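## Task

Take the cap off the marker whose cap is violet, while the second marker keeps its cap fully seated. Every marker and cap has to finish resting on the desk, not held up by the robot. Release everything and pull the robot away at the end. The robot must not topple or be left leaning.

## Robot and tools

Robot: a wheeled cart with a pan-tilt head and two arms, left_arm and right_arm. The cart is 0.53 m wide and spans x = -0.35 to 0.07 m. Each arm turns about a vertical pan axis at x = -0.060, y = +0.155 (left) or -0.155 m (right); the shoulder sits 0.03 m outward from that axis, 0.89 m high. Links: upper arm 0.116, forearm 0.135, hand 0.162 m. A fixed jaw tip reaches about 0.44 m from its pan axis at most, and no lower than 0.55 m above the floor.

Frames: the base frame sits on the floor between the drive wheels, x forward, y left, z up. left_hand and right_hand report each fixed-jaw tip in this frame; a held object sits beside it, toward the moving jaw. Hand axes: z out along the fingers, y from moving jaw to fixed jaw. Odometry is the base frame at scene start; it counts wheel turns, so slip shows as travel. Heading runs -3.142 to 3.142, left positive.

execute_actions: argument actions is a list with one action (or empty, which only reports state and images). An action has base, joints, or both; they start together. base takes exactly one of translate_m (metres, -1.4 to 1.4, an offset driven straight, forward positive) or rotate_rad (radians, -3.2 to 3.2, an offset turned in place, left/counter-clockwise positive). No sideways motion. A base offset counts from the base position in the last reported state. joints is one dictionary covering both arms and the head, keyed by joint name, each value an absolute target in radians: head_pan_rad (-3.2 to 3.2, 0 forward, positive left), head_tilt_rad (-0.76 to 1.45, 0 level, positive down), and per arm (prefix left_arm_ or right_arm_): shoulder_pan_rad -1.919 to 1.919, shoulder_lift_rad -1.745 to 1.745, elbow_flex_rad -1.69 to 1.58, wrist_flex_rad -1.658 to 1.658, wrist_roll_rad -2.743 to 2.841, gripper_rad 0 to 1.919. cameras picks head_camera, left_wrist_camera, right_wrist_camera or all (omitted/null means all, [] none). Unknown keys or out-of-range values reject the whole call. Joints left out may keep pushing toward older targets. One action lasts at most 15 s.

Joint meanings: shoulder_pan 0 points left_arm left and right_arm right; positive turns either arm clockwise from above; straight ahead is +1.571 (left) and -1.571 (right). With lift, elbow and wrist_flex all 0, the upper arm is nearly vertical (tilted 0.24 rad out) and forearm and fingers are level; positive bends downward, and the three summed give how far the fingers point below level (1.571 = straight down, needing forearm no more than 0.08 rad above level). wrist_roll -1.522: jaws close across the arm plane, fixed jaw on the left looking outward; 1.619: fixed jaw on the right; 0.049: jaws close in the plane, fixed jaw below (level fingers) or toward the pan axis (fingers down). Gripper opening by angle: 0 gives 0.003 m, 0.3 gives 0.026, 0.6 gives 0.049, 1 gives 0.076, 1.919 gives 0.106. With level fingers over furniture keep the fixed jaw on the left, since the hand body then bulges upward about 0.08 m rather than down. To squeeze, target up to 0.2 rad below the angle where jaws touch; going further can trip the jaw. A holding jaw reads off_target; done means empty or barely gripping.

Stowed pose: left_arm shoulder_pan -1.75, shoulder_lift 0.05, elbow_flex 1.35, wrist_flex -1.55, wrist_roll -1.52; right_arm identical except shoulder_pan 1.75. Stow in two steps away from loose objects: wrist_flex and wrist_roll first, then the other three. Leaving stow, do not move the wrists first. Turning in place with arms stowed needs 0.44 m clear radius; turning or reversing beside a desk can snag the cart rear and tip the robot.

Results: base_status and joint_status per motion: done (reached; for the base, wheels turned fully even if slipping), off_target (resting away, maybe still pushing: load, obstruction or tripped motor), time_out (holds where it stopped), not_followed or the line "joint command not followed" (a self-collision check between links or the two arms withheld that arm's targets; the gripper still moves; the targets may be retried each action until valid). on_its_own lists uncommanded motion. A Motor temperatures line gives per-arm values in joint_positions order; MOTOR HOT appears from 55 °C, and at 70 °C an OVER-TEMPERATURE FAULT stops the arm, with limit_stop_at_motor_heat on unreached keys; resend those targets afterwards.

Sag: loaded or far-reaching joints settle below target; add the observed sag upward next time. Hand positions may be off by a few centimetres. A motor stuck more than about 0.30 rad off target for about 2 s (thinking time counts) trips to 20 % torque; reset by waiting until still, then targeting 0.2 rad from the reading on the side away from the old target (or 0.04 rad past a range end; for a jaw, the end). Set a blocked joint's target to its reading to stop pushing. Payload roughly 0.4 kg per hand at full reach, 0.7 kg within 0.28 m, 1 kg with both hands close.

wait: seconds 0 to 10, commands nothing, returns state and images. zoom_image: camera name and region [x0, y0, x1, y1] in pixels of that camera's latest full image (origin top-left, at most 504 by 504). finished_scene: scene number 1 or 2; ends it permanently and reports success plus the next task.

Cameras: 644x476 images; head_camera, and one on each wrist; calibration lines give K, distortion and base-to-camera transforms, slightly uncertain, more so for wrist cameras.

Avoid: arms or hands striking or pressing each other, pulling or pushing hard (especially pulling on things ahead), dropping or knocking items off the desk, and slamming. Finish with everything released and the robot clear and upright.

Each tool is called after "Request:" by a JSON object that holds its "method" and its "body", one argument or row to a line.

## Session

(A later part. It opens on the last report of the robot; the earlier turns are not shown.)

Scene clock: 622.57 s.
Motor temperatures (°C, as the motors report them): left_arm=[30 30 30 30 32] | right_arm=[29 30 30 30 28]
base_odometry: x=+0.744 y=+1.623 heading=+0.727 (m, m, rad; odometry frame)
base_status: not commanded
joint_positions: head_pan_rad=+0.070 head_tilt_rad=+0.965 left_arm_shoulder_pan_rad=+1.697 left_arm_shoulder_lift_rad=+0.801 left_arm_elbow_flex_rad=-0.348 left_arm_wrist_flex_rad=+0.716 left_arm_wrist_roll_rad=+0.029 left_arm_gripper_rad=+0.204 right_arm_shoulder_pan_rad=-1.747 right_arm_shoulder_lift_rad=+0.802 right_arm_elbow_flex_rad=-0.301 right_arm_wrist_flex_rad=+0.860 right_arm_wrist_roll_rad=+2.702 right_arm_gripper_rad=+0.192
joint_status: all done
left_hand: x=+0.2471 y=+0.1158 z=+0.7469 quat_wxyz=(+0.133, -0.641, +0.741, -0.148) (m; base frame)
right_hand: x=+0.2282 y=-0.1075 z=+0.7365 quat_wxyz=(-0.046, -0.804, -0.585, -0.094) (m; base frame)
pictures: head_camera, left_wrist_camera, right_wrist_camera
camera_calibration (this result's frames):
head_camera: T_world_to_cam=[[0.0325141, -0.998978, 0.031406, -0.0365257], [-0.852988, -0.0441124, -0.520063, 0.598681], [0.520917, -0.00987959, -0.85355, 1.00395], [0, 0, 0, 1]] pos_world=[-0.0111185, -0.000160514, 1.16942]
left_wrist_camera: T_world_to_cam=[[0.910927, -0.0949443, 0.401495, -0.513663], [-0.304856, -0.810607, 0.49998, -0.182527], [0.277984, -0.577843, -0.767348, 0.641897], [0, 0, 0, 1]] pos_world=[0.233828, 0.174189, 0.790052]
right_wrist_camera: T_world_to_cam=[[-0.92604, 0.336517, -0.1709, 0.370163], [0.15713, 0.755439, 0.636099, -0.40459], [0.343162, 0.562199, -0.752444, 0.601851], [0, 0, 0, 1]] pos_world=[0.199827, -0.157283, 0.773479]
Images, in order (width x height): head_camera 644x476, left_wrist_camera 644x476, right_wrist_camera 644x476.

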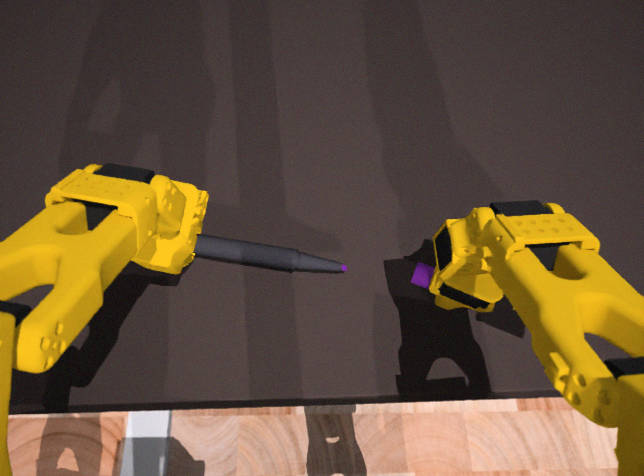

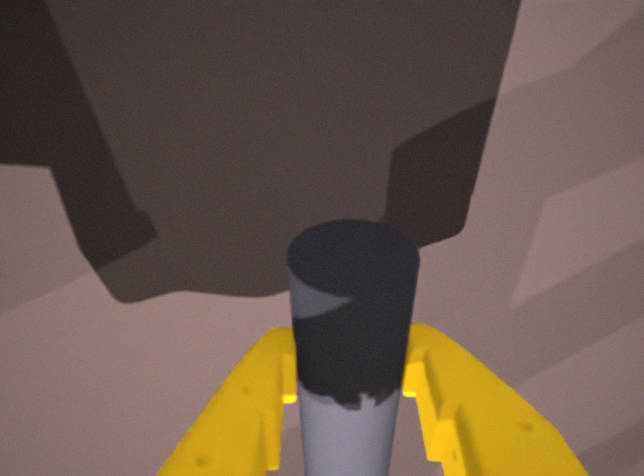

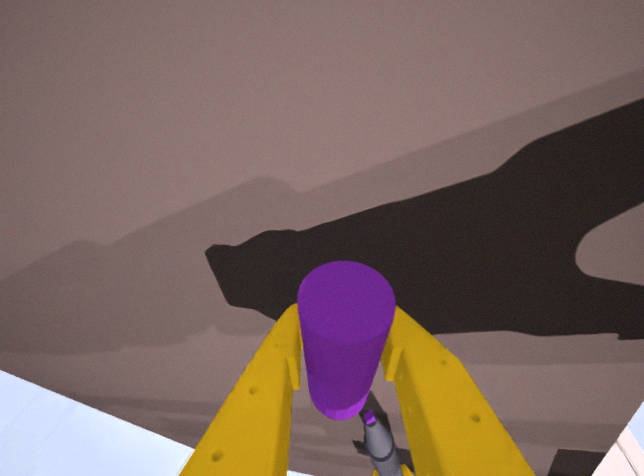

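Request:
{"method": "execute_actions", "body": {
  "actions": [
    {"joints": {"left_arm_shoulder_lift_rad": 0.792, "right_arm_shoulder_lift_rad": 0.812}}
  ]
}}

Scene clock: 631.87 s.
Motor temperatures (°C, as the motors report them): left_arm=[30 30 30 30 32] | right_arm=[29 30 30 30 28]
base_odometry: x=+0.744 y=+1.623 heading=+0.727 (m, m, rad; odometry frame)
base_status: not commanded
joint_positions: head_pan_rad=+0.070 head_tilt_rad=+0.965 left_arm_shoulder_pan_rad=+1.697 left_arm_shoulder_lift_rad=+0.817 left_arm_elbow_flex_rad=-0.348 left_arm_wrist_flex_rad=+0.716 left_arm_wrist_roll_rad=+0.029 left_arm_gripper_rad=+0.204 right_arm_shoulder_pan_rad=-1.747 right_arm_shoulder_lift_rad=+0.831 right_arm_elbow_flex_rad=-0.301 right_arm_wrist_flex_rad=+0.858 right_arm_wrist_roll_rad=+2.702 right_arm_gripper_rad=+0.192
joint_status: all done
left_hand: x=+0.2449 y=+0.1161 z=+0.7426 quat_wxyz=(+0.128, -0.642, +0.743, -0.143) (m; base frame)
right_hand: x=+0.2238 y=-0.1083 z=+0.7289 quat_wxyz=(-0.040, -0.805, -0.586, -0.082) (m; base frame)
pictures: head_camera, left_wrist_camera, right_wrist_camera
camera_calibration (this result's frames):
head_camera: T_world_to_cam=[[0.0325141, -0.998978, 0.031406, -0.0365257], [-0.852988, -0.0441124, -0.520063, 0.598681], [0.520917, -0.00987957, -0.85355, 1.00395], [0, 0, 0, 1]] pos_world=[-0.0111185, -0.000160512, 1.16942]
left_wrist_camera: T_world_to_cam=[[0.91693, -0.0957053, 0.387402, -0.50077], [-0.297224, -0.811574, 0.502996, -0.18485], [0.266266, -0.576358, -0.772602, 0.646021], [0, 0, 0, 1]] pos_world=[0.232216, 0.174393, 0.786096]
right_wrist_camera: T_world_to_cam=[[-0.930365, 0.335748, -0.147289, 0.348749], [0.174313, 0.758494, 0.627935, -0.396101], [0.322546, 0.558534, -0.764201, 0.61094], [0, 0, 0, 1]] pos_world=[0.196454, -0.157883, 0.766974]
Images, in order (width x height): head_camera 644x476, left_wrist_camera 644x476, right_wrist_camera 644x476.

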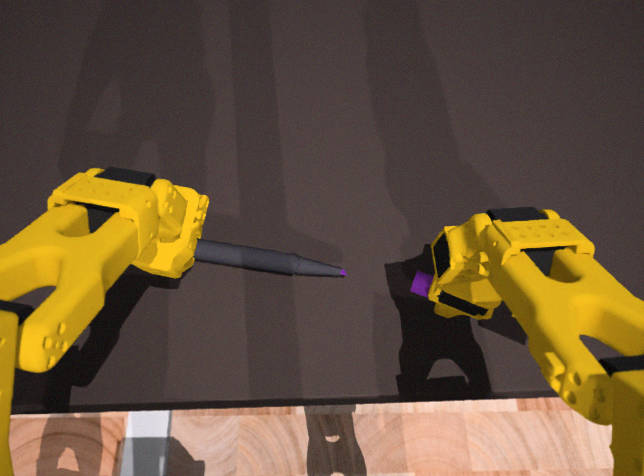

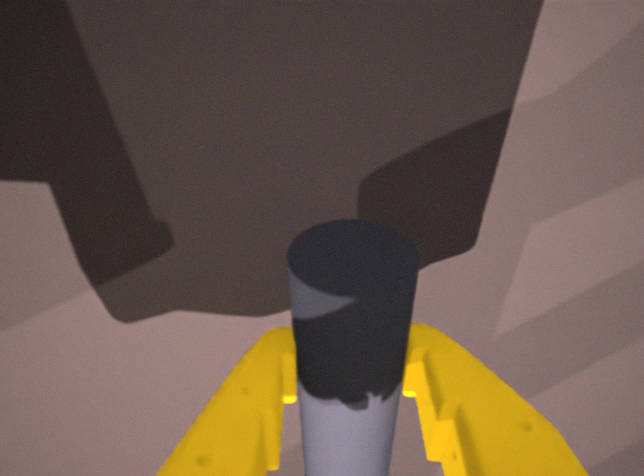

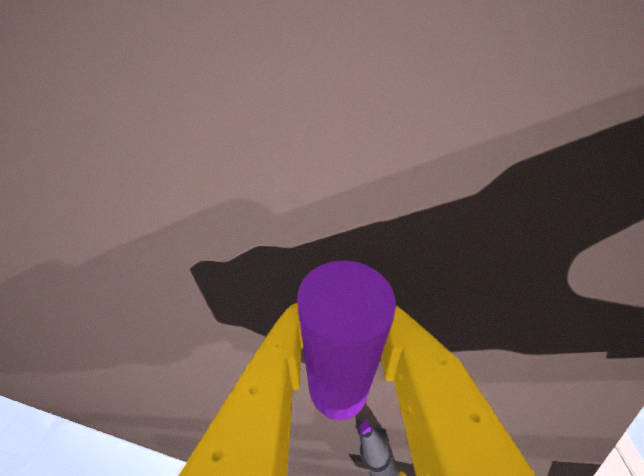

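Request:
{"method": "zoom_image", "body": {
  "camera": "head_camera",
  "region": [180, 220, 480, 340]
}}

Region (180, 220, 480, 340) of head_camera's 644x476 image, scaled by 1.680; it fills the top 202 rows of this view, and the rest is white.

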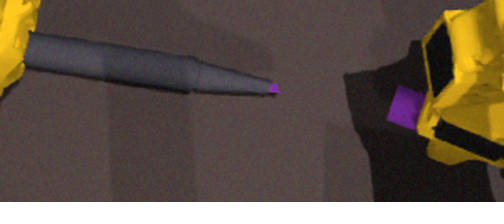

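Request:
{"method": "execute_actions", "body": {
  "actions": [
    {"joints": {"left_arm_shoulder_lift_rad": 0.808, "right_arm_shoulder_lift_rad": 0.834}}
  ]
}}

Scene clock: 640.63 s.
Motor temperatures (°C, as the motors report them): left_arm=[30 30 30 30 32] | right_arm=[29 30 30 30 28]
base_odometry: x=+0.744 y=+1.623 heading=+0.727 (m, m, rad; odometry frame)
base_status: not commanded
joint_positions: head_pan_rad=+0.070 head_tilt_rad=+0.965 left_arm_shoulder_pan_rad=+1.697 left_arm_shoulder_lift_rad=+0.830 left_arm_elbow_flex_rad=-0.348 left_arm_wrist_flex_rad=+0.715 left_arm_wrist_roll_rad=+0.029 left_arm_gripper_rad=+0.204 right_arm_shoulder_pan_rad=-1.747 right_arm_shoulder_lift_rad=+0.839 right_arm_elbow_flex_rad=-0.301 right_arm_wrist_flex_rad=+0.858 right_arm_wrist_roll_rad=+2.702 right_arm_gripper_rad=+0.192
joint_status: all done
left_hand: x=+0.2430 y=+0.1163 z=+0.7389 quat_wxyz=(+0.124, -0.643, +0.743, -0.138) (m; base frame)
right_hand: x=+0.2225 y=-0.1085 z=+0.7270 quat_wxyz=(-0.038, -0.805, -0.586, -0.079) (m; base frame)
pictures: head_camera, left_wrist_camera, right_wrist_camera
camera_calibration (this result's frames):
head_camera: T_world_to_cam=[[0.032514, -0.998978, 0.031406, -0.0365256], [-0.852987, -0.0441122, -0.520064, 0.598682], [0.520918, -0.00987957, -0.85355, 1.00395], [0, 0, 0, 1]] pos_world=[-0.0111186, -0.000160518, 1.16942]
left_wrist_camera: T_world_to_cam=[[0.921577, -0.0962944, 0.376063, -0.490272], [-0.291087, -0.812352, 0.505324, -0.186458], [0.256835, -0.575162, -0.776675, 0.648934], [0, 0, 0, 1]] pos_world=[0.230879, 0.174562, 0.782606]
right_wrist_camera: T_world_to_cam=[[-0.931453, 0.335555, -0.14071, 0.342806], [0.179046, 0.759335, 0.625582, -0.393729], [0.316763, 0.557506, -0.767364, 0.61344], [0, 0, 0, 1]] pos_world=[0.195488, -0.158054, 0.765278]
Images, in order (width x height): head_camera 644x476, left_wrist_camera 644x476, right_wrist_camera 644x476.

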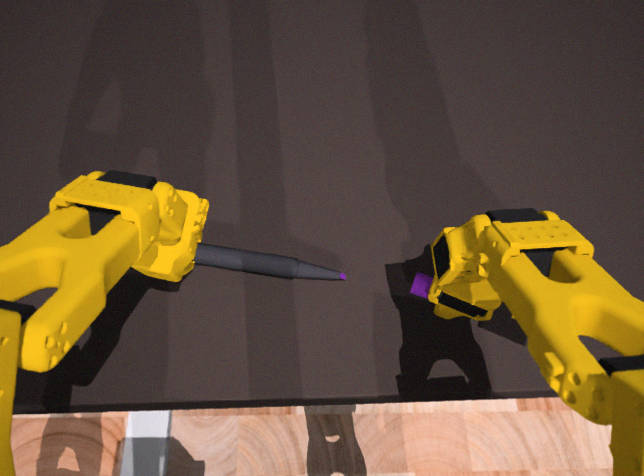

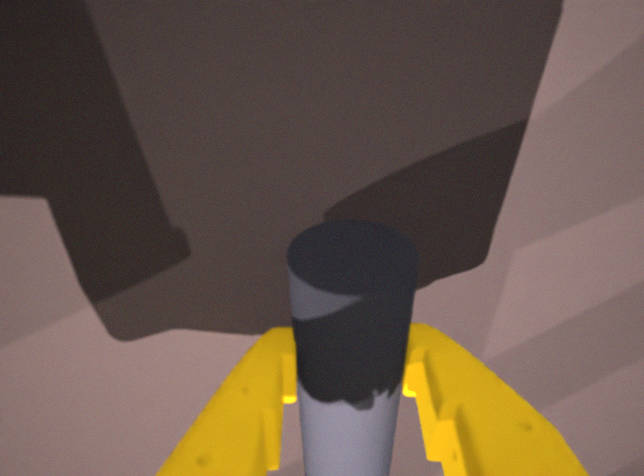

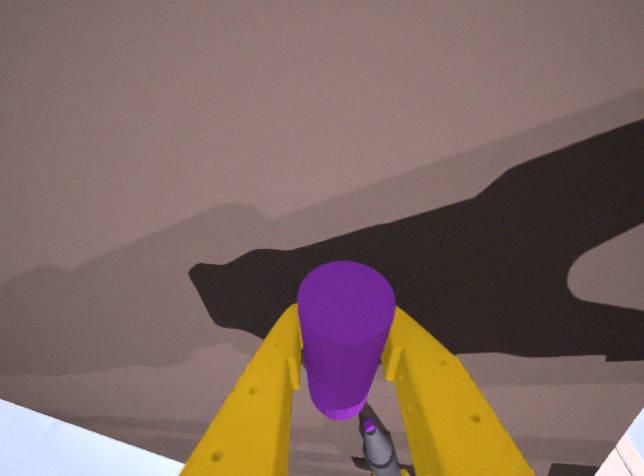

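Request:
{"method": "execute_actions", "body": {
  "actions": [
    {"joints": {"left_arm_shoulder_lift_rad": 0.822, "right_arm_shoulder_lift_rad": 0.824, "right_arm_gripper_rad": 0.55}}
  ]
}}

Scene clock: 645.13 s.
Motor temperatures (°C, as the motors report them): left_arm=[30 30 30 30 32] | right_arm=[29 30 30 30 28]
base_odometry: x=+0.744 y=+1.623 heading=+0.727 (m, m, rad; odometry frame)
base_status: not commanded
joint_positions: head_pan_rad=+0.070 head_tilt_rad=+0.965 left_arm_shoulder_pan_rad=+1.697 left_arm_shoulder_lift_rad=+0.835 left_arm_elbow_flex_rad=-0.348 left_arm_wrist_flex_rad=+0.713 left_arm_wrist_roll_rad=+0.029 left_arm_gripper_rad=+0.204 right_arm_shoulder_pan_rad=-1.742 right_arm_shoulder_lift_rad=+0.829 right_arm_elbow_flex_rad=-0.303 right_arm_wrist_flex_rad=+0.852 right_arm_wrist_roll_rad=+2.702 right_arm_gripper_rad=+0.537
joint_status: all done
left_hand: x=+0.2425 y=+0.1164 z=+0.7377 quat_wxyz=(+0.123, -0.643, +0.744, -0.137) (m; base frame)
right_hand: x=+0.2255 y=-0.1093 z=+0.7298 quat_wxyz=(-0.042, -0.806, -0.584, -0.086) (m; base frame)
pictures: head_camera, left_wrist_camera, right_wrist_camera
camera_calibration (this result's frames):
head_camera: T_world_to_cam=[[0.0325137, -0.998978, 0.031406, -0.0365256], [-0.852987, -0.044112, -0.520064, 0.598683], [0.520918, -0.00987966, -0.853549, 1.00395], [0, 0, 0, 1]] pos_world=[-0.0111186, -0.000160527, 1.16942]
left_wrist_camera: T_world_to_cam=[[0.922717, -0.096439, 0.373219, -0.487541], [-0.289548, -0.812547, 0.505895, -0.18672], [0.25447, -0.574862, -0.777675, 0.649447], [0, 0, 0, 1]] pos_world=[0.230533, 0.174606, 0.781479]
right_wrist_camera: T_world_to_cam=[[-0.927439, 0.340263, -0.155173, 0.356431], [0.172094, 0.756696, 0.63071, -0.397875], [0.332026, 0.55824, -0.760346, 0.606636], [0, 0, 0, 1]] pos_world=[0.197621, -0.158858, 0.767506]
Images, in order (width x height): head_camera 644x476, left_wrist_camera 644x476, right_wrist_camera 644x476.

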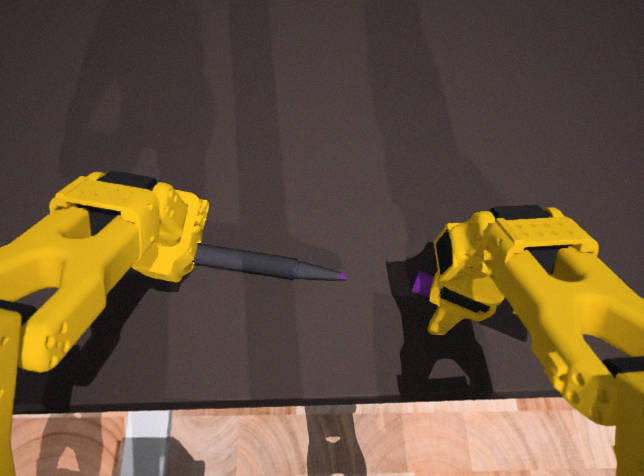

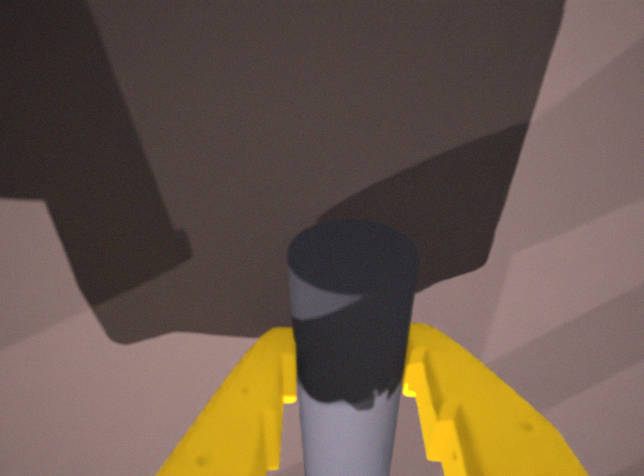

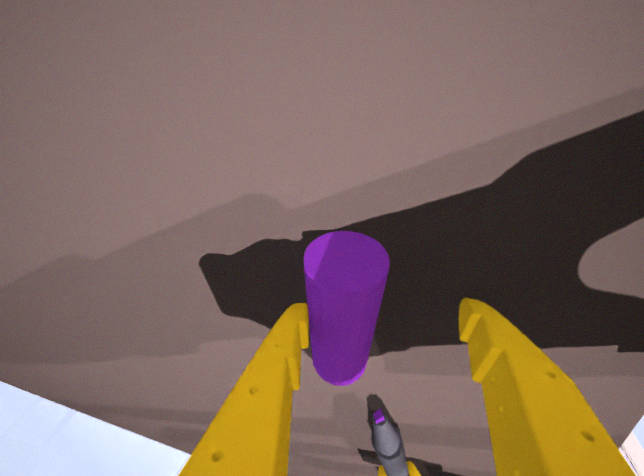

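Request:
{"method": "execute_actions", "body": {
  "actions": [
    {"joints": {"left_arm_shoulder_lift_rad": 0.814, "left_arm_gripper_rad": 0.55}}
  ]
}}

Scene clock: 647.97 s.
Motor temperatures (°C, as the motors report them): left_arm=[30 30 30 30 32] | right_arm=[29 30 30 30 28]
base_odometry: x=+0.744 y=+1.623 heading=+0.727 (m, m, rad; odometry frame)
base_status: not commanded
joint_positions: head_pan_rad=+0.070 head_tilt_rad=+0.965 left_arm_shoulder_pan_rad=+1.697 left_arm_shoulder_lift_rad=+0.835 left_arm_elbow_flex_rad=-0.348 left_arm_wrist_flex_rad=+0.713 left_arm_wrist_roll_rad=+0.029 left_arm_gripper_rad=+0.541 right_arm_shoulder_pan_rad=-1.742 right_arm_shoulder_lift_rad=+0.829 right_arm_elbow_flex_rad=-0.303 right_arm_wrist_flex_rad=+0.852 right_arm_wrist_roll_rad=+2.702 right_arm_gripper_rad=+0.538
joint_status: all done
left_hand: x=+0.2425 y=+0.1164 z=+0.7377 quat_wxyz=(+0.123, -0.643, +0.744, -0.137) (m; base frame)
right_hand: x=+0.2255 y=-0.1093 z=+0.7298 quat_wxyz=(-0.042, -0.806, -0.584, -0.086) (m; base frame)
pictures: head_camera, left_wrist_camera, right_wrist_camera
camera_calibration (this result's frames):
head_camera: T_world_to_cam=[[0.0325138, -0.998978, 0.031406, -0.0365256], [-0.852987, -0.0441121, -0.520064, 0.598682], [0.520918, -0.00987965, -0.85355, 1.00395], [0, 0, 0, 1]] pos_world=[-0.0111186, -0.000160525, 1.16942]
left_wrist_camera: T_world_to_cam=[[0.922717, -0.096439, 0.373219, -0.487541], [-0.289548, -0.812547, 0.505895, -0.18672], [0.25447, -0.574862, -0.777675, 0.649447], [0, 0, 0, 1]] pos_world=[0.230533, 0.174606, 0.781479]
right_wrist_camera: T_world_to_cam=[[-0.927439, 0.340263, -0.155173, 0.356431], [0.172094, 0.756696, 0.63071, -0.397875], [0.332026, 0.55824, -0.760346, 0.606636], [0, 0, 0, 1]] pos_world=[0.197621, -0.158858, 0.767506]
Images, in order (width x height): head_camera 644x476, left_wrist_camera 644x476, right_wrist_camera 644x476.

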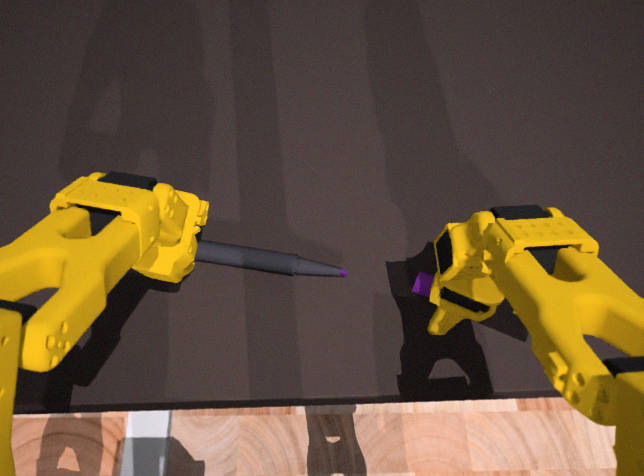

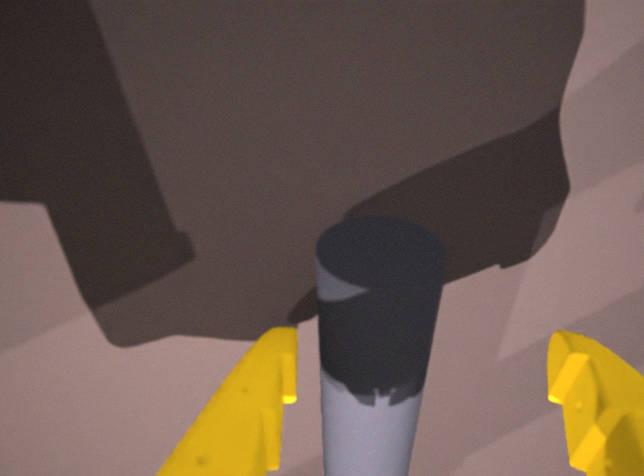

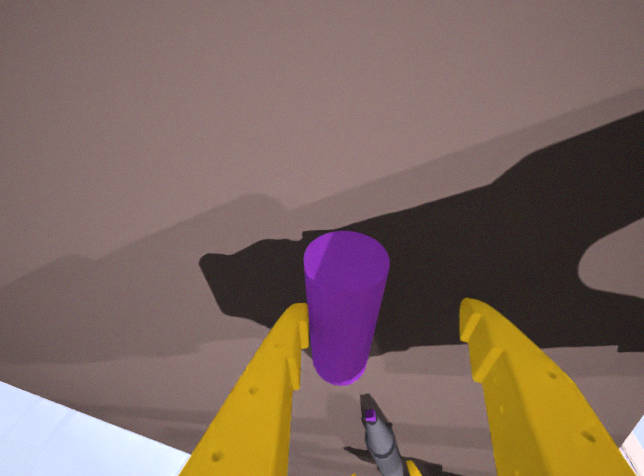

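Request:
{"method": "execute_actions", "body": {
  "actions": [
    {"joints": {"left_arm_shoulder_lift_rad": 0.56, "left_arm_wrist_flex_rad": 0.94, "right_arm_shoulder_lift_rad": 0.55}}
  ]
}}

Scene clock: 669.23 s.
Motor temperatures (°C, as the motors report them): left_arm=[30 30 30 30 32] | right_arm=[29 30 30 30 28]
base_odometry: x=+0.744 y=+1.623 heading=+0.727 (m, m, rad; odometry frame)
base_status: not commanded
joint_positions: head_pan_rad=+0.070 head_tilt_rad=+0.965 left_arm_shoulder_pan_rad=+1.697 left_arm_shoulder_lift_rad=+0.620 left_arm_elbow_flex_rad=-0.348 left_arm_wrist_flex_rad=+0.934 left_arm_wrist_roll_rad=+0.029 left_arm_gripper_rad=+0.543 right_arm_shoulder_pan_rad=-1.742 right_arm_shoulder_lift_rad=+0.609 right_arm_elbow_flex_rad=-0.301 right_arm_wrist_flex_rad=+0.852 right_arm_wrist_roll_rad=+2.702 right_arm_gripper_rad=+0.542
joint_status: all done
left_hand: x=+0.2373 y=+0.1171 z=+0.7852 quat_wxyz=(+0.121, -0.643, +0.744, -0.135) (m; base frame)
right_hand: x=+0.2545 y=-0.1043 z=+0.7902 quat_wxyz=(-0.090, -0.793, -0.574, -0.183) (m; base frame)
pictures: head_camera, left_wrist_camera, right_wrist_camera
camera_calibration (this result's frames):
head_camera: T_world_to_cam=[[0.0325137, -0.998978, 0.0314059, -0.0365256], [-0.852986, -0.044112, -0.520066, 0.598684], [0.520919, -0.00987956, -0.853549, 1.00395], [0, 0, 0, 1]] pos_world=[-0.0111186, -0.000160529, 1.16942]
left_wrist_camera: T_world_to_cam=[[0.924972, -0.0967248, 0.367521, -0.496399], [-0.286465, -0.812938, 0.507021, -0.213289], [0.24973, -0.574261, -0.779653, 0.690697], [0, 0, 0, 1]] pos_world=[0.225567, 0.175236, 0.829082]
right_wrist_camera: T_world_to_cam=[[-0.873958, 0.349517, -0.337691, 0.522547], [0.0298081, 0.732077, 0.68057, -0.450487], [0.485086, 0.584724, -0.650223, 0.516907], [0, 0, 0, 1]] pos_world=[0.219368, -0.155095, 0.819152]
Images, in order (width x height): head_camera 644x476, left_wrist_camera 644x476, right_wrist_camera 644x476.

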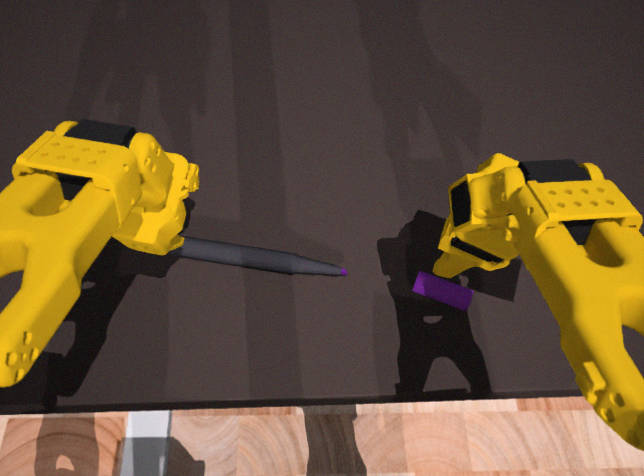

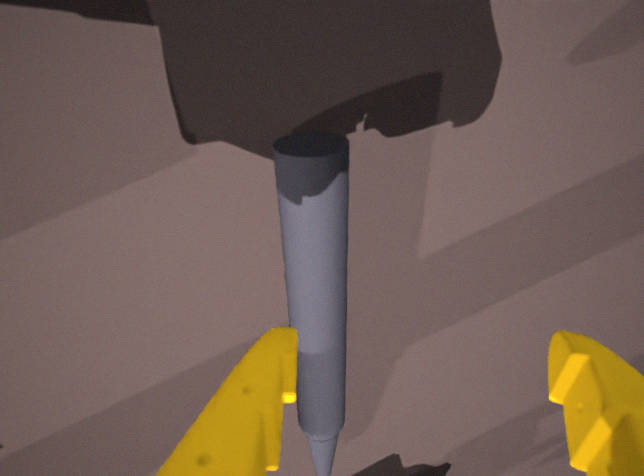

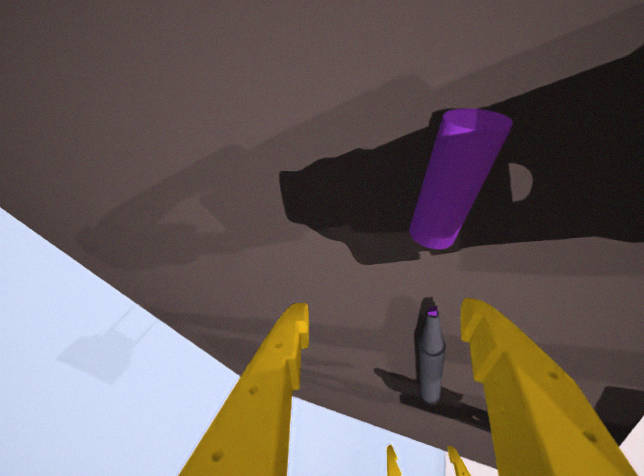

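Request:
{"method": "execute_actions", "body": {
  "actions": [
    {"base": {"translate_m": -0.3}, "joints": {"left_arm_shoulder_lift_rad": 0.2, "right_arm_shoulder_lift_rad": 0.2, "head_tilt_rad": 0.65, "head_pan_rad": -0.2}}
  ]
}}

Scene clock: 677.67 s.
Motor temperatures (°C, as the motors report them): left_arm=[30 30 30 30 32] | right_arm=[29 30 30 30 28]
base_odometry: x=+0.520 y=+1.423 heading=+0.728 (m, m, rad; odometry frame)
base_status: done
joint_positions: head_pan_rad=-0.190 head_tilt_rad=+0.664 left_arm_shoulder_pan_rad=+1.697 left_arm_shoulder_lift_rad=+0.254 left_arm_elbow_flex_rad=-0.348 left_arm_wrist_flex_rad=+0.936 left_arm_wrist_roll_rad=+0.029 left_arm_gripper_rad=+0.543 right_arm_shoulder_pan_rad=-1.742 right_arm_shoulder_lift_rad=+0.254 right_arm_elbow_flex_rad=-0.300 right_arm_wrist_flex_rad=+0.852 right_arm_wrist_roll_rad=+2.702 right_arm_gripper_rad=+0.542
joint_status: all done
left_hand: x=+0.2580 y=+0.1144 z=+0.8888 quat_wxyz=(+0.238, -0.611, +0.707, -0.265) (m; base frame)
right_hand: x=+0.2722 y=-0.1013 z=+0.8962 quat_wxyz=(-0.164, -0.751, -0.544, -0.335) (m; base frame)
pictures: head_camera, left_wrist_camera, right_wrist_camera
camera_calibration (this result's frames):
head_camera: T_world_to_cam=[[-0.232884, -0.972321, 0.018916, -0.0346233], [-0.646641, 0.140292, -0.749782, 0.872786], [0.726375, -0.186844, -0.661414, 0.792457], [0, 0, 0, 1]] pos_world=[-0.0193048, -0.00804457, 1.1792]
left_wrist_camera: T_world_to_cam=[[0.734004, -0.0725166, 0.675263, -0.78094], [-0.454153, -0.791681, 0.40864, -0.133738], [0.50496, -0.606616, -0.61403, 0.555422], [0, 0, 0, 1]] pos_world=[0.23201, 0.174419, 0.923036]
right_wrist_camera: T_world_to_cam=[[-0.71033, 0.377829, -0.593866, 0.760677], [-0.211272, 0.690364, 0.691927, -0.474206], [0.671413, 0.616963, -0.410561, 0.313232], [0, 0, 0, 1]] pos_world=[0.229837, -0.153284, 0.908457]
Images, in order (width x height): head_camera 644x476, left_wrist_camera 644x476, right_wrist_camera 644x476.

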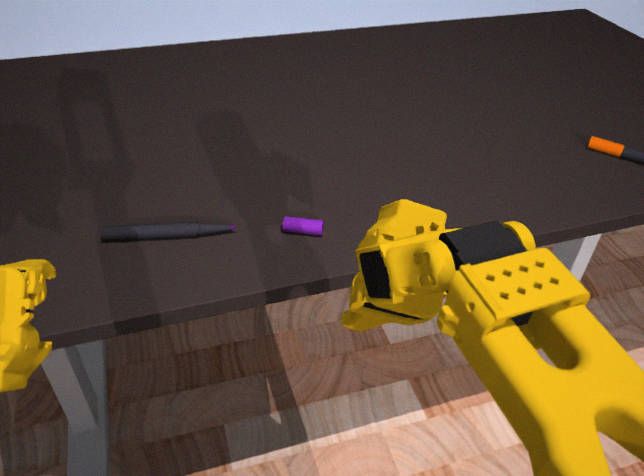

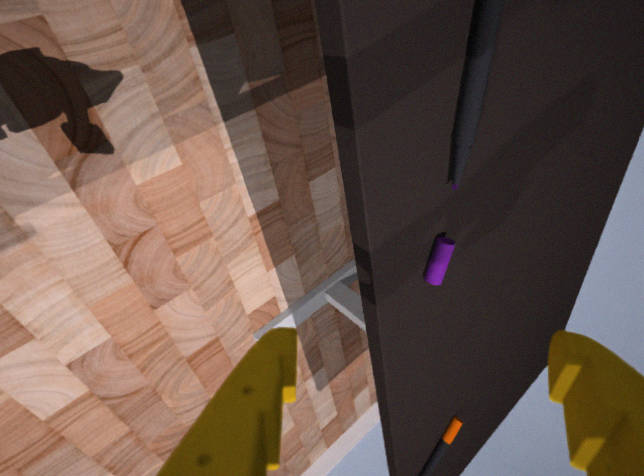

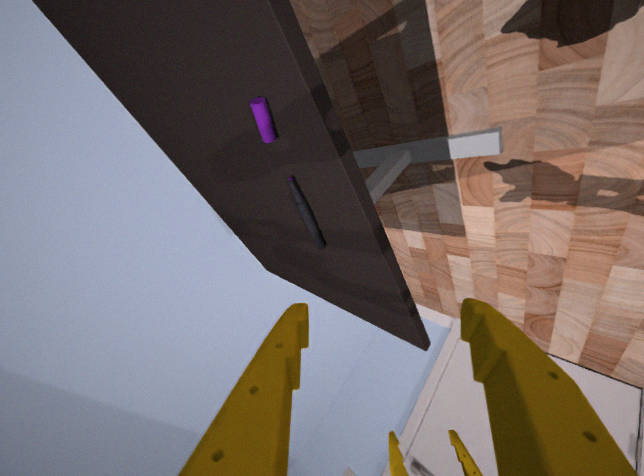

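Request:
{"method": "finished_scene", "body": {
  "scene": 1
}}

The scene is finished: the task was done.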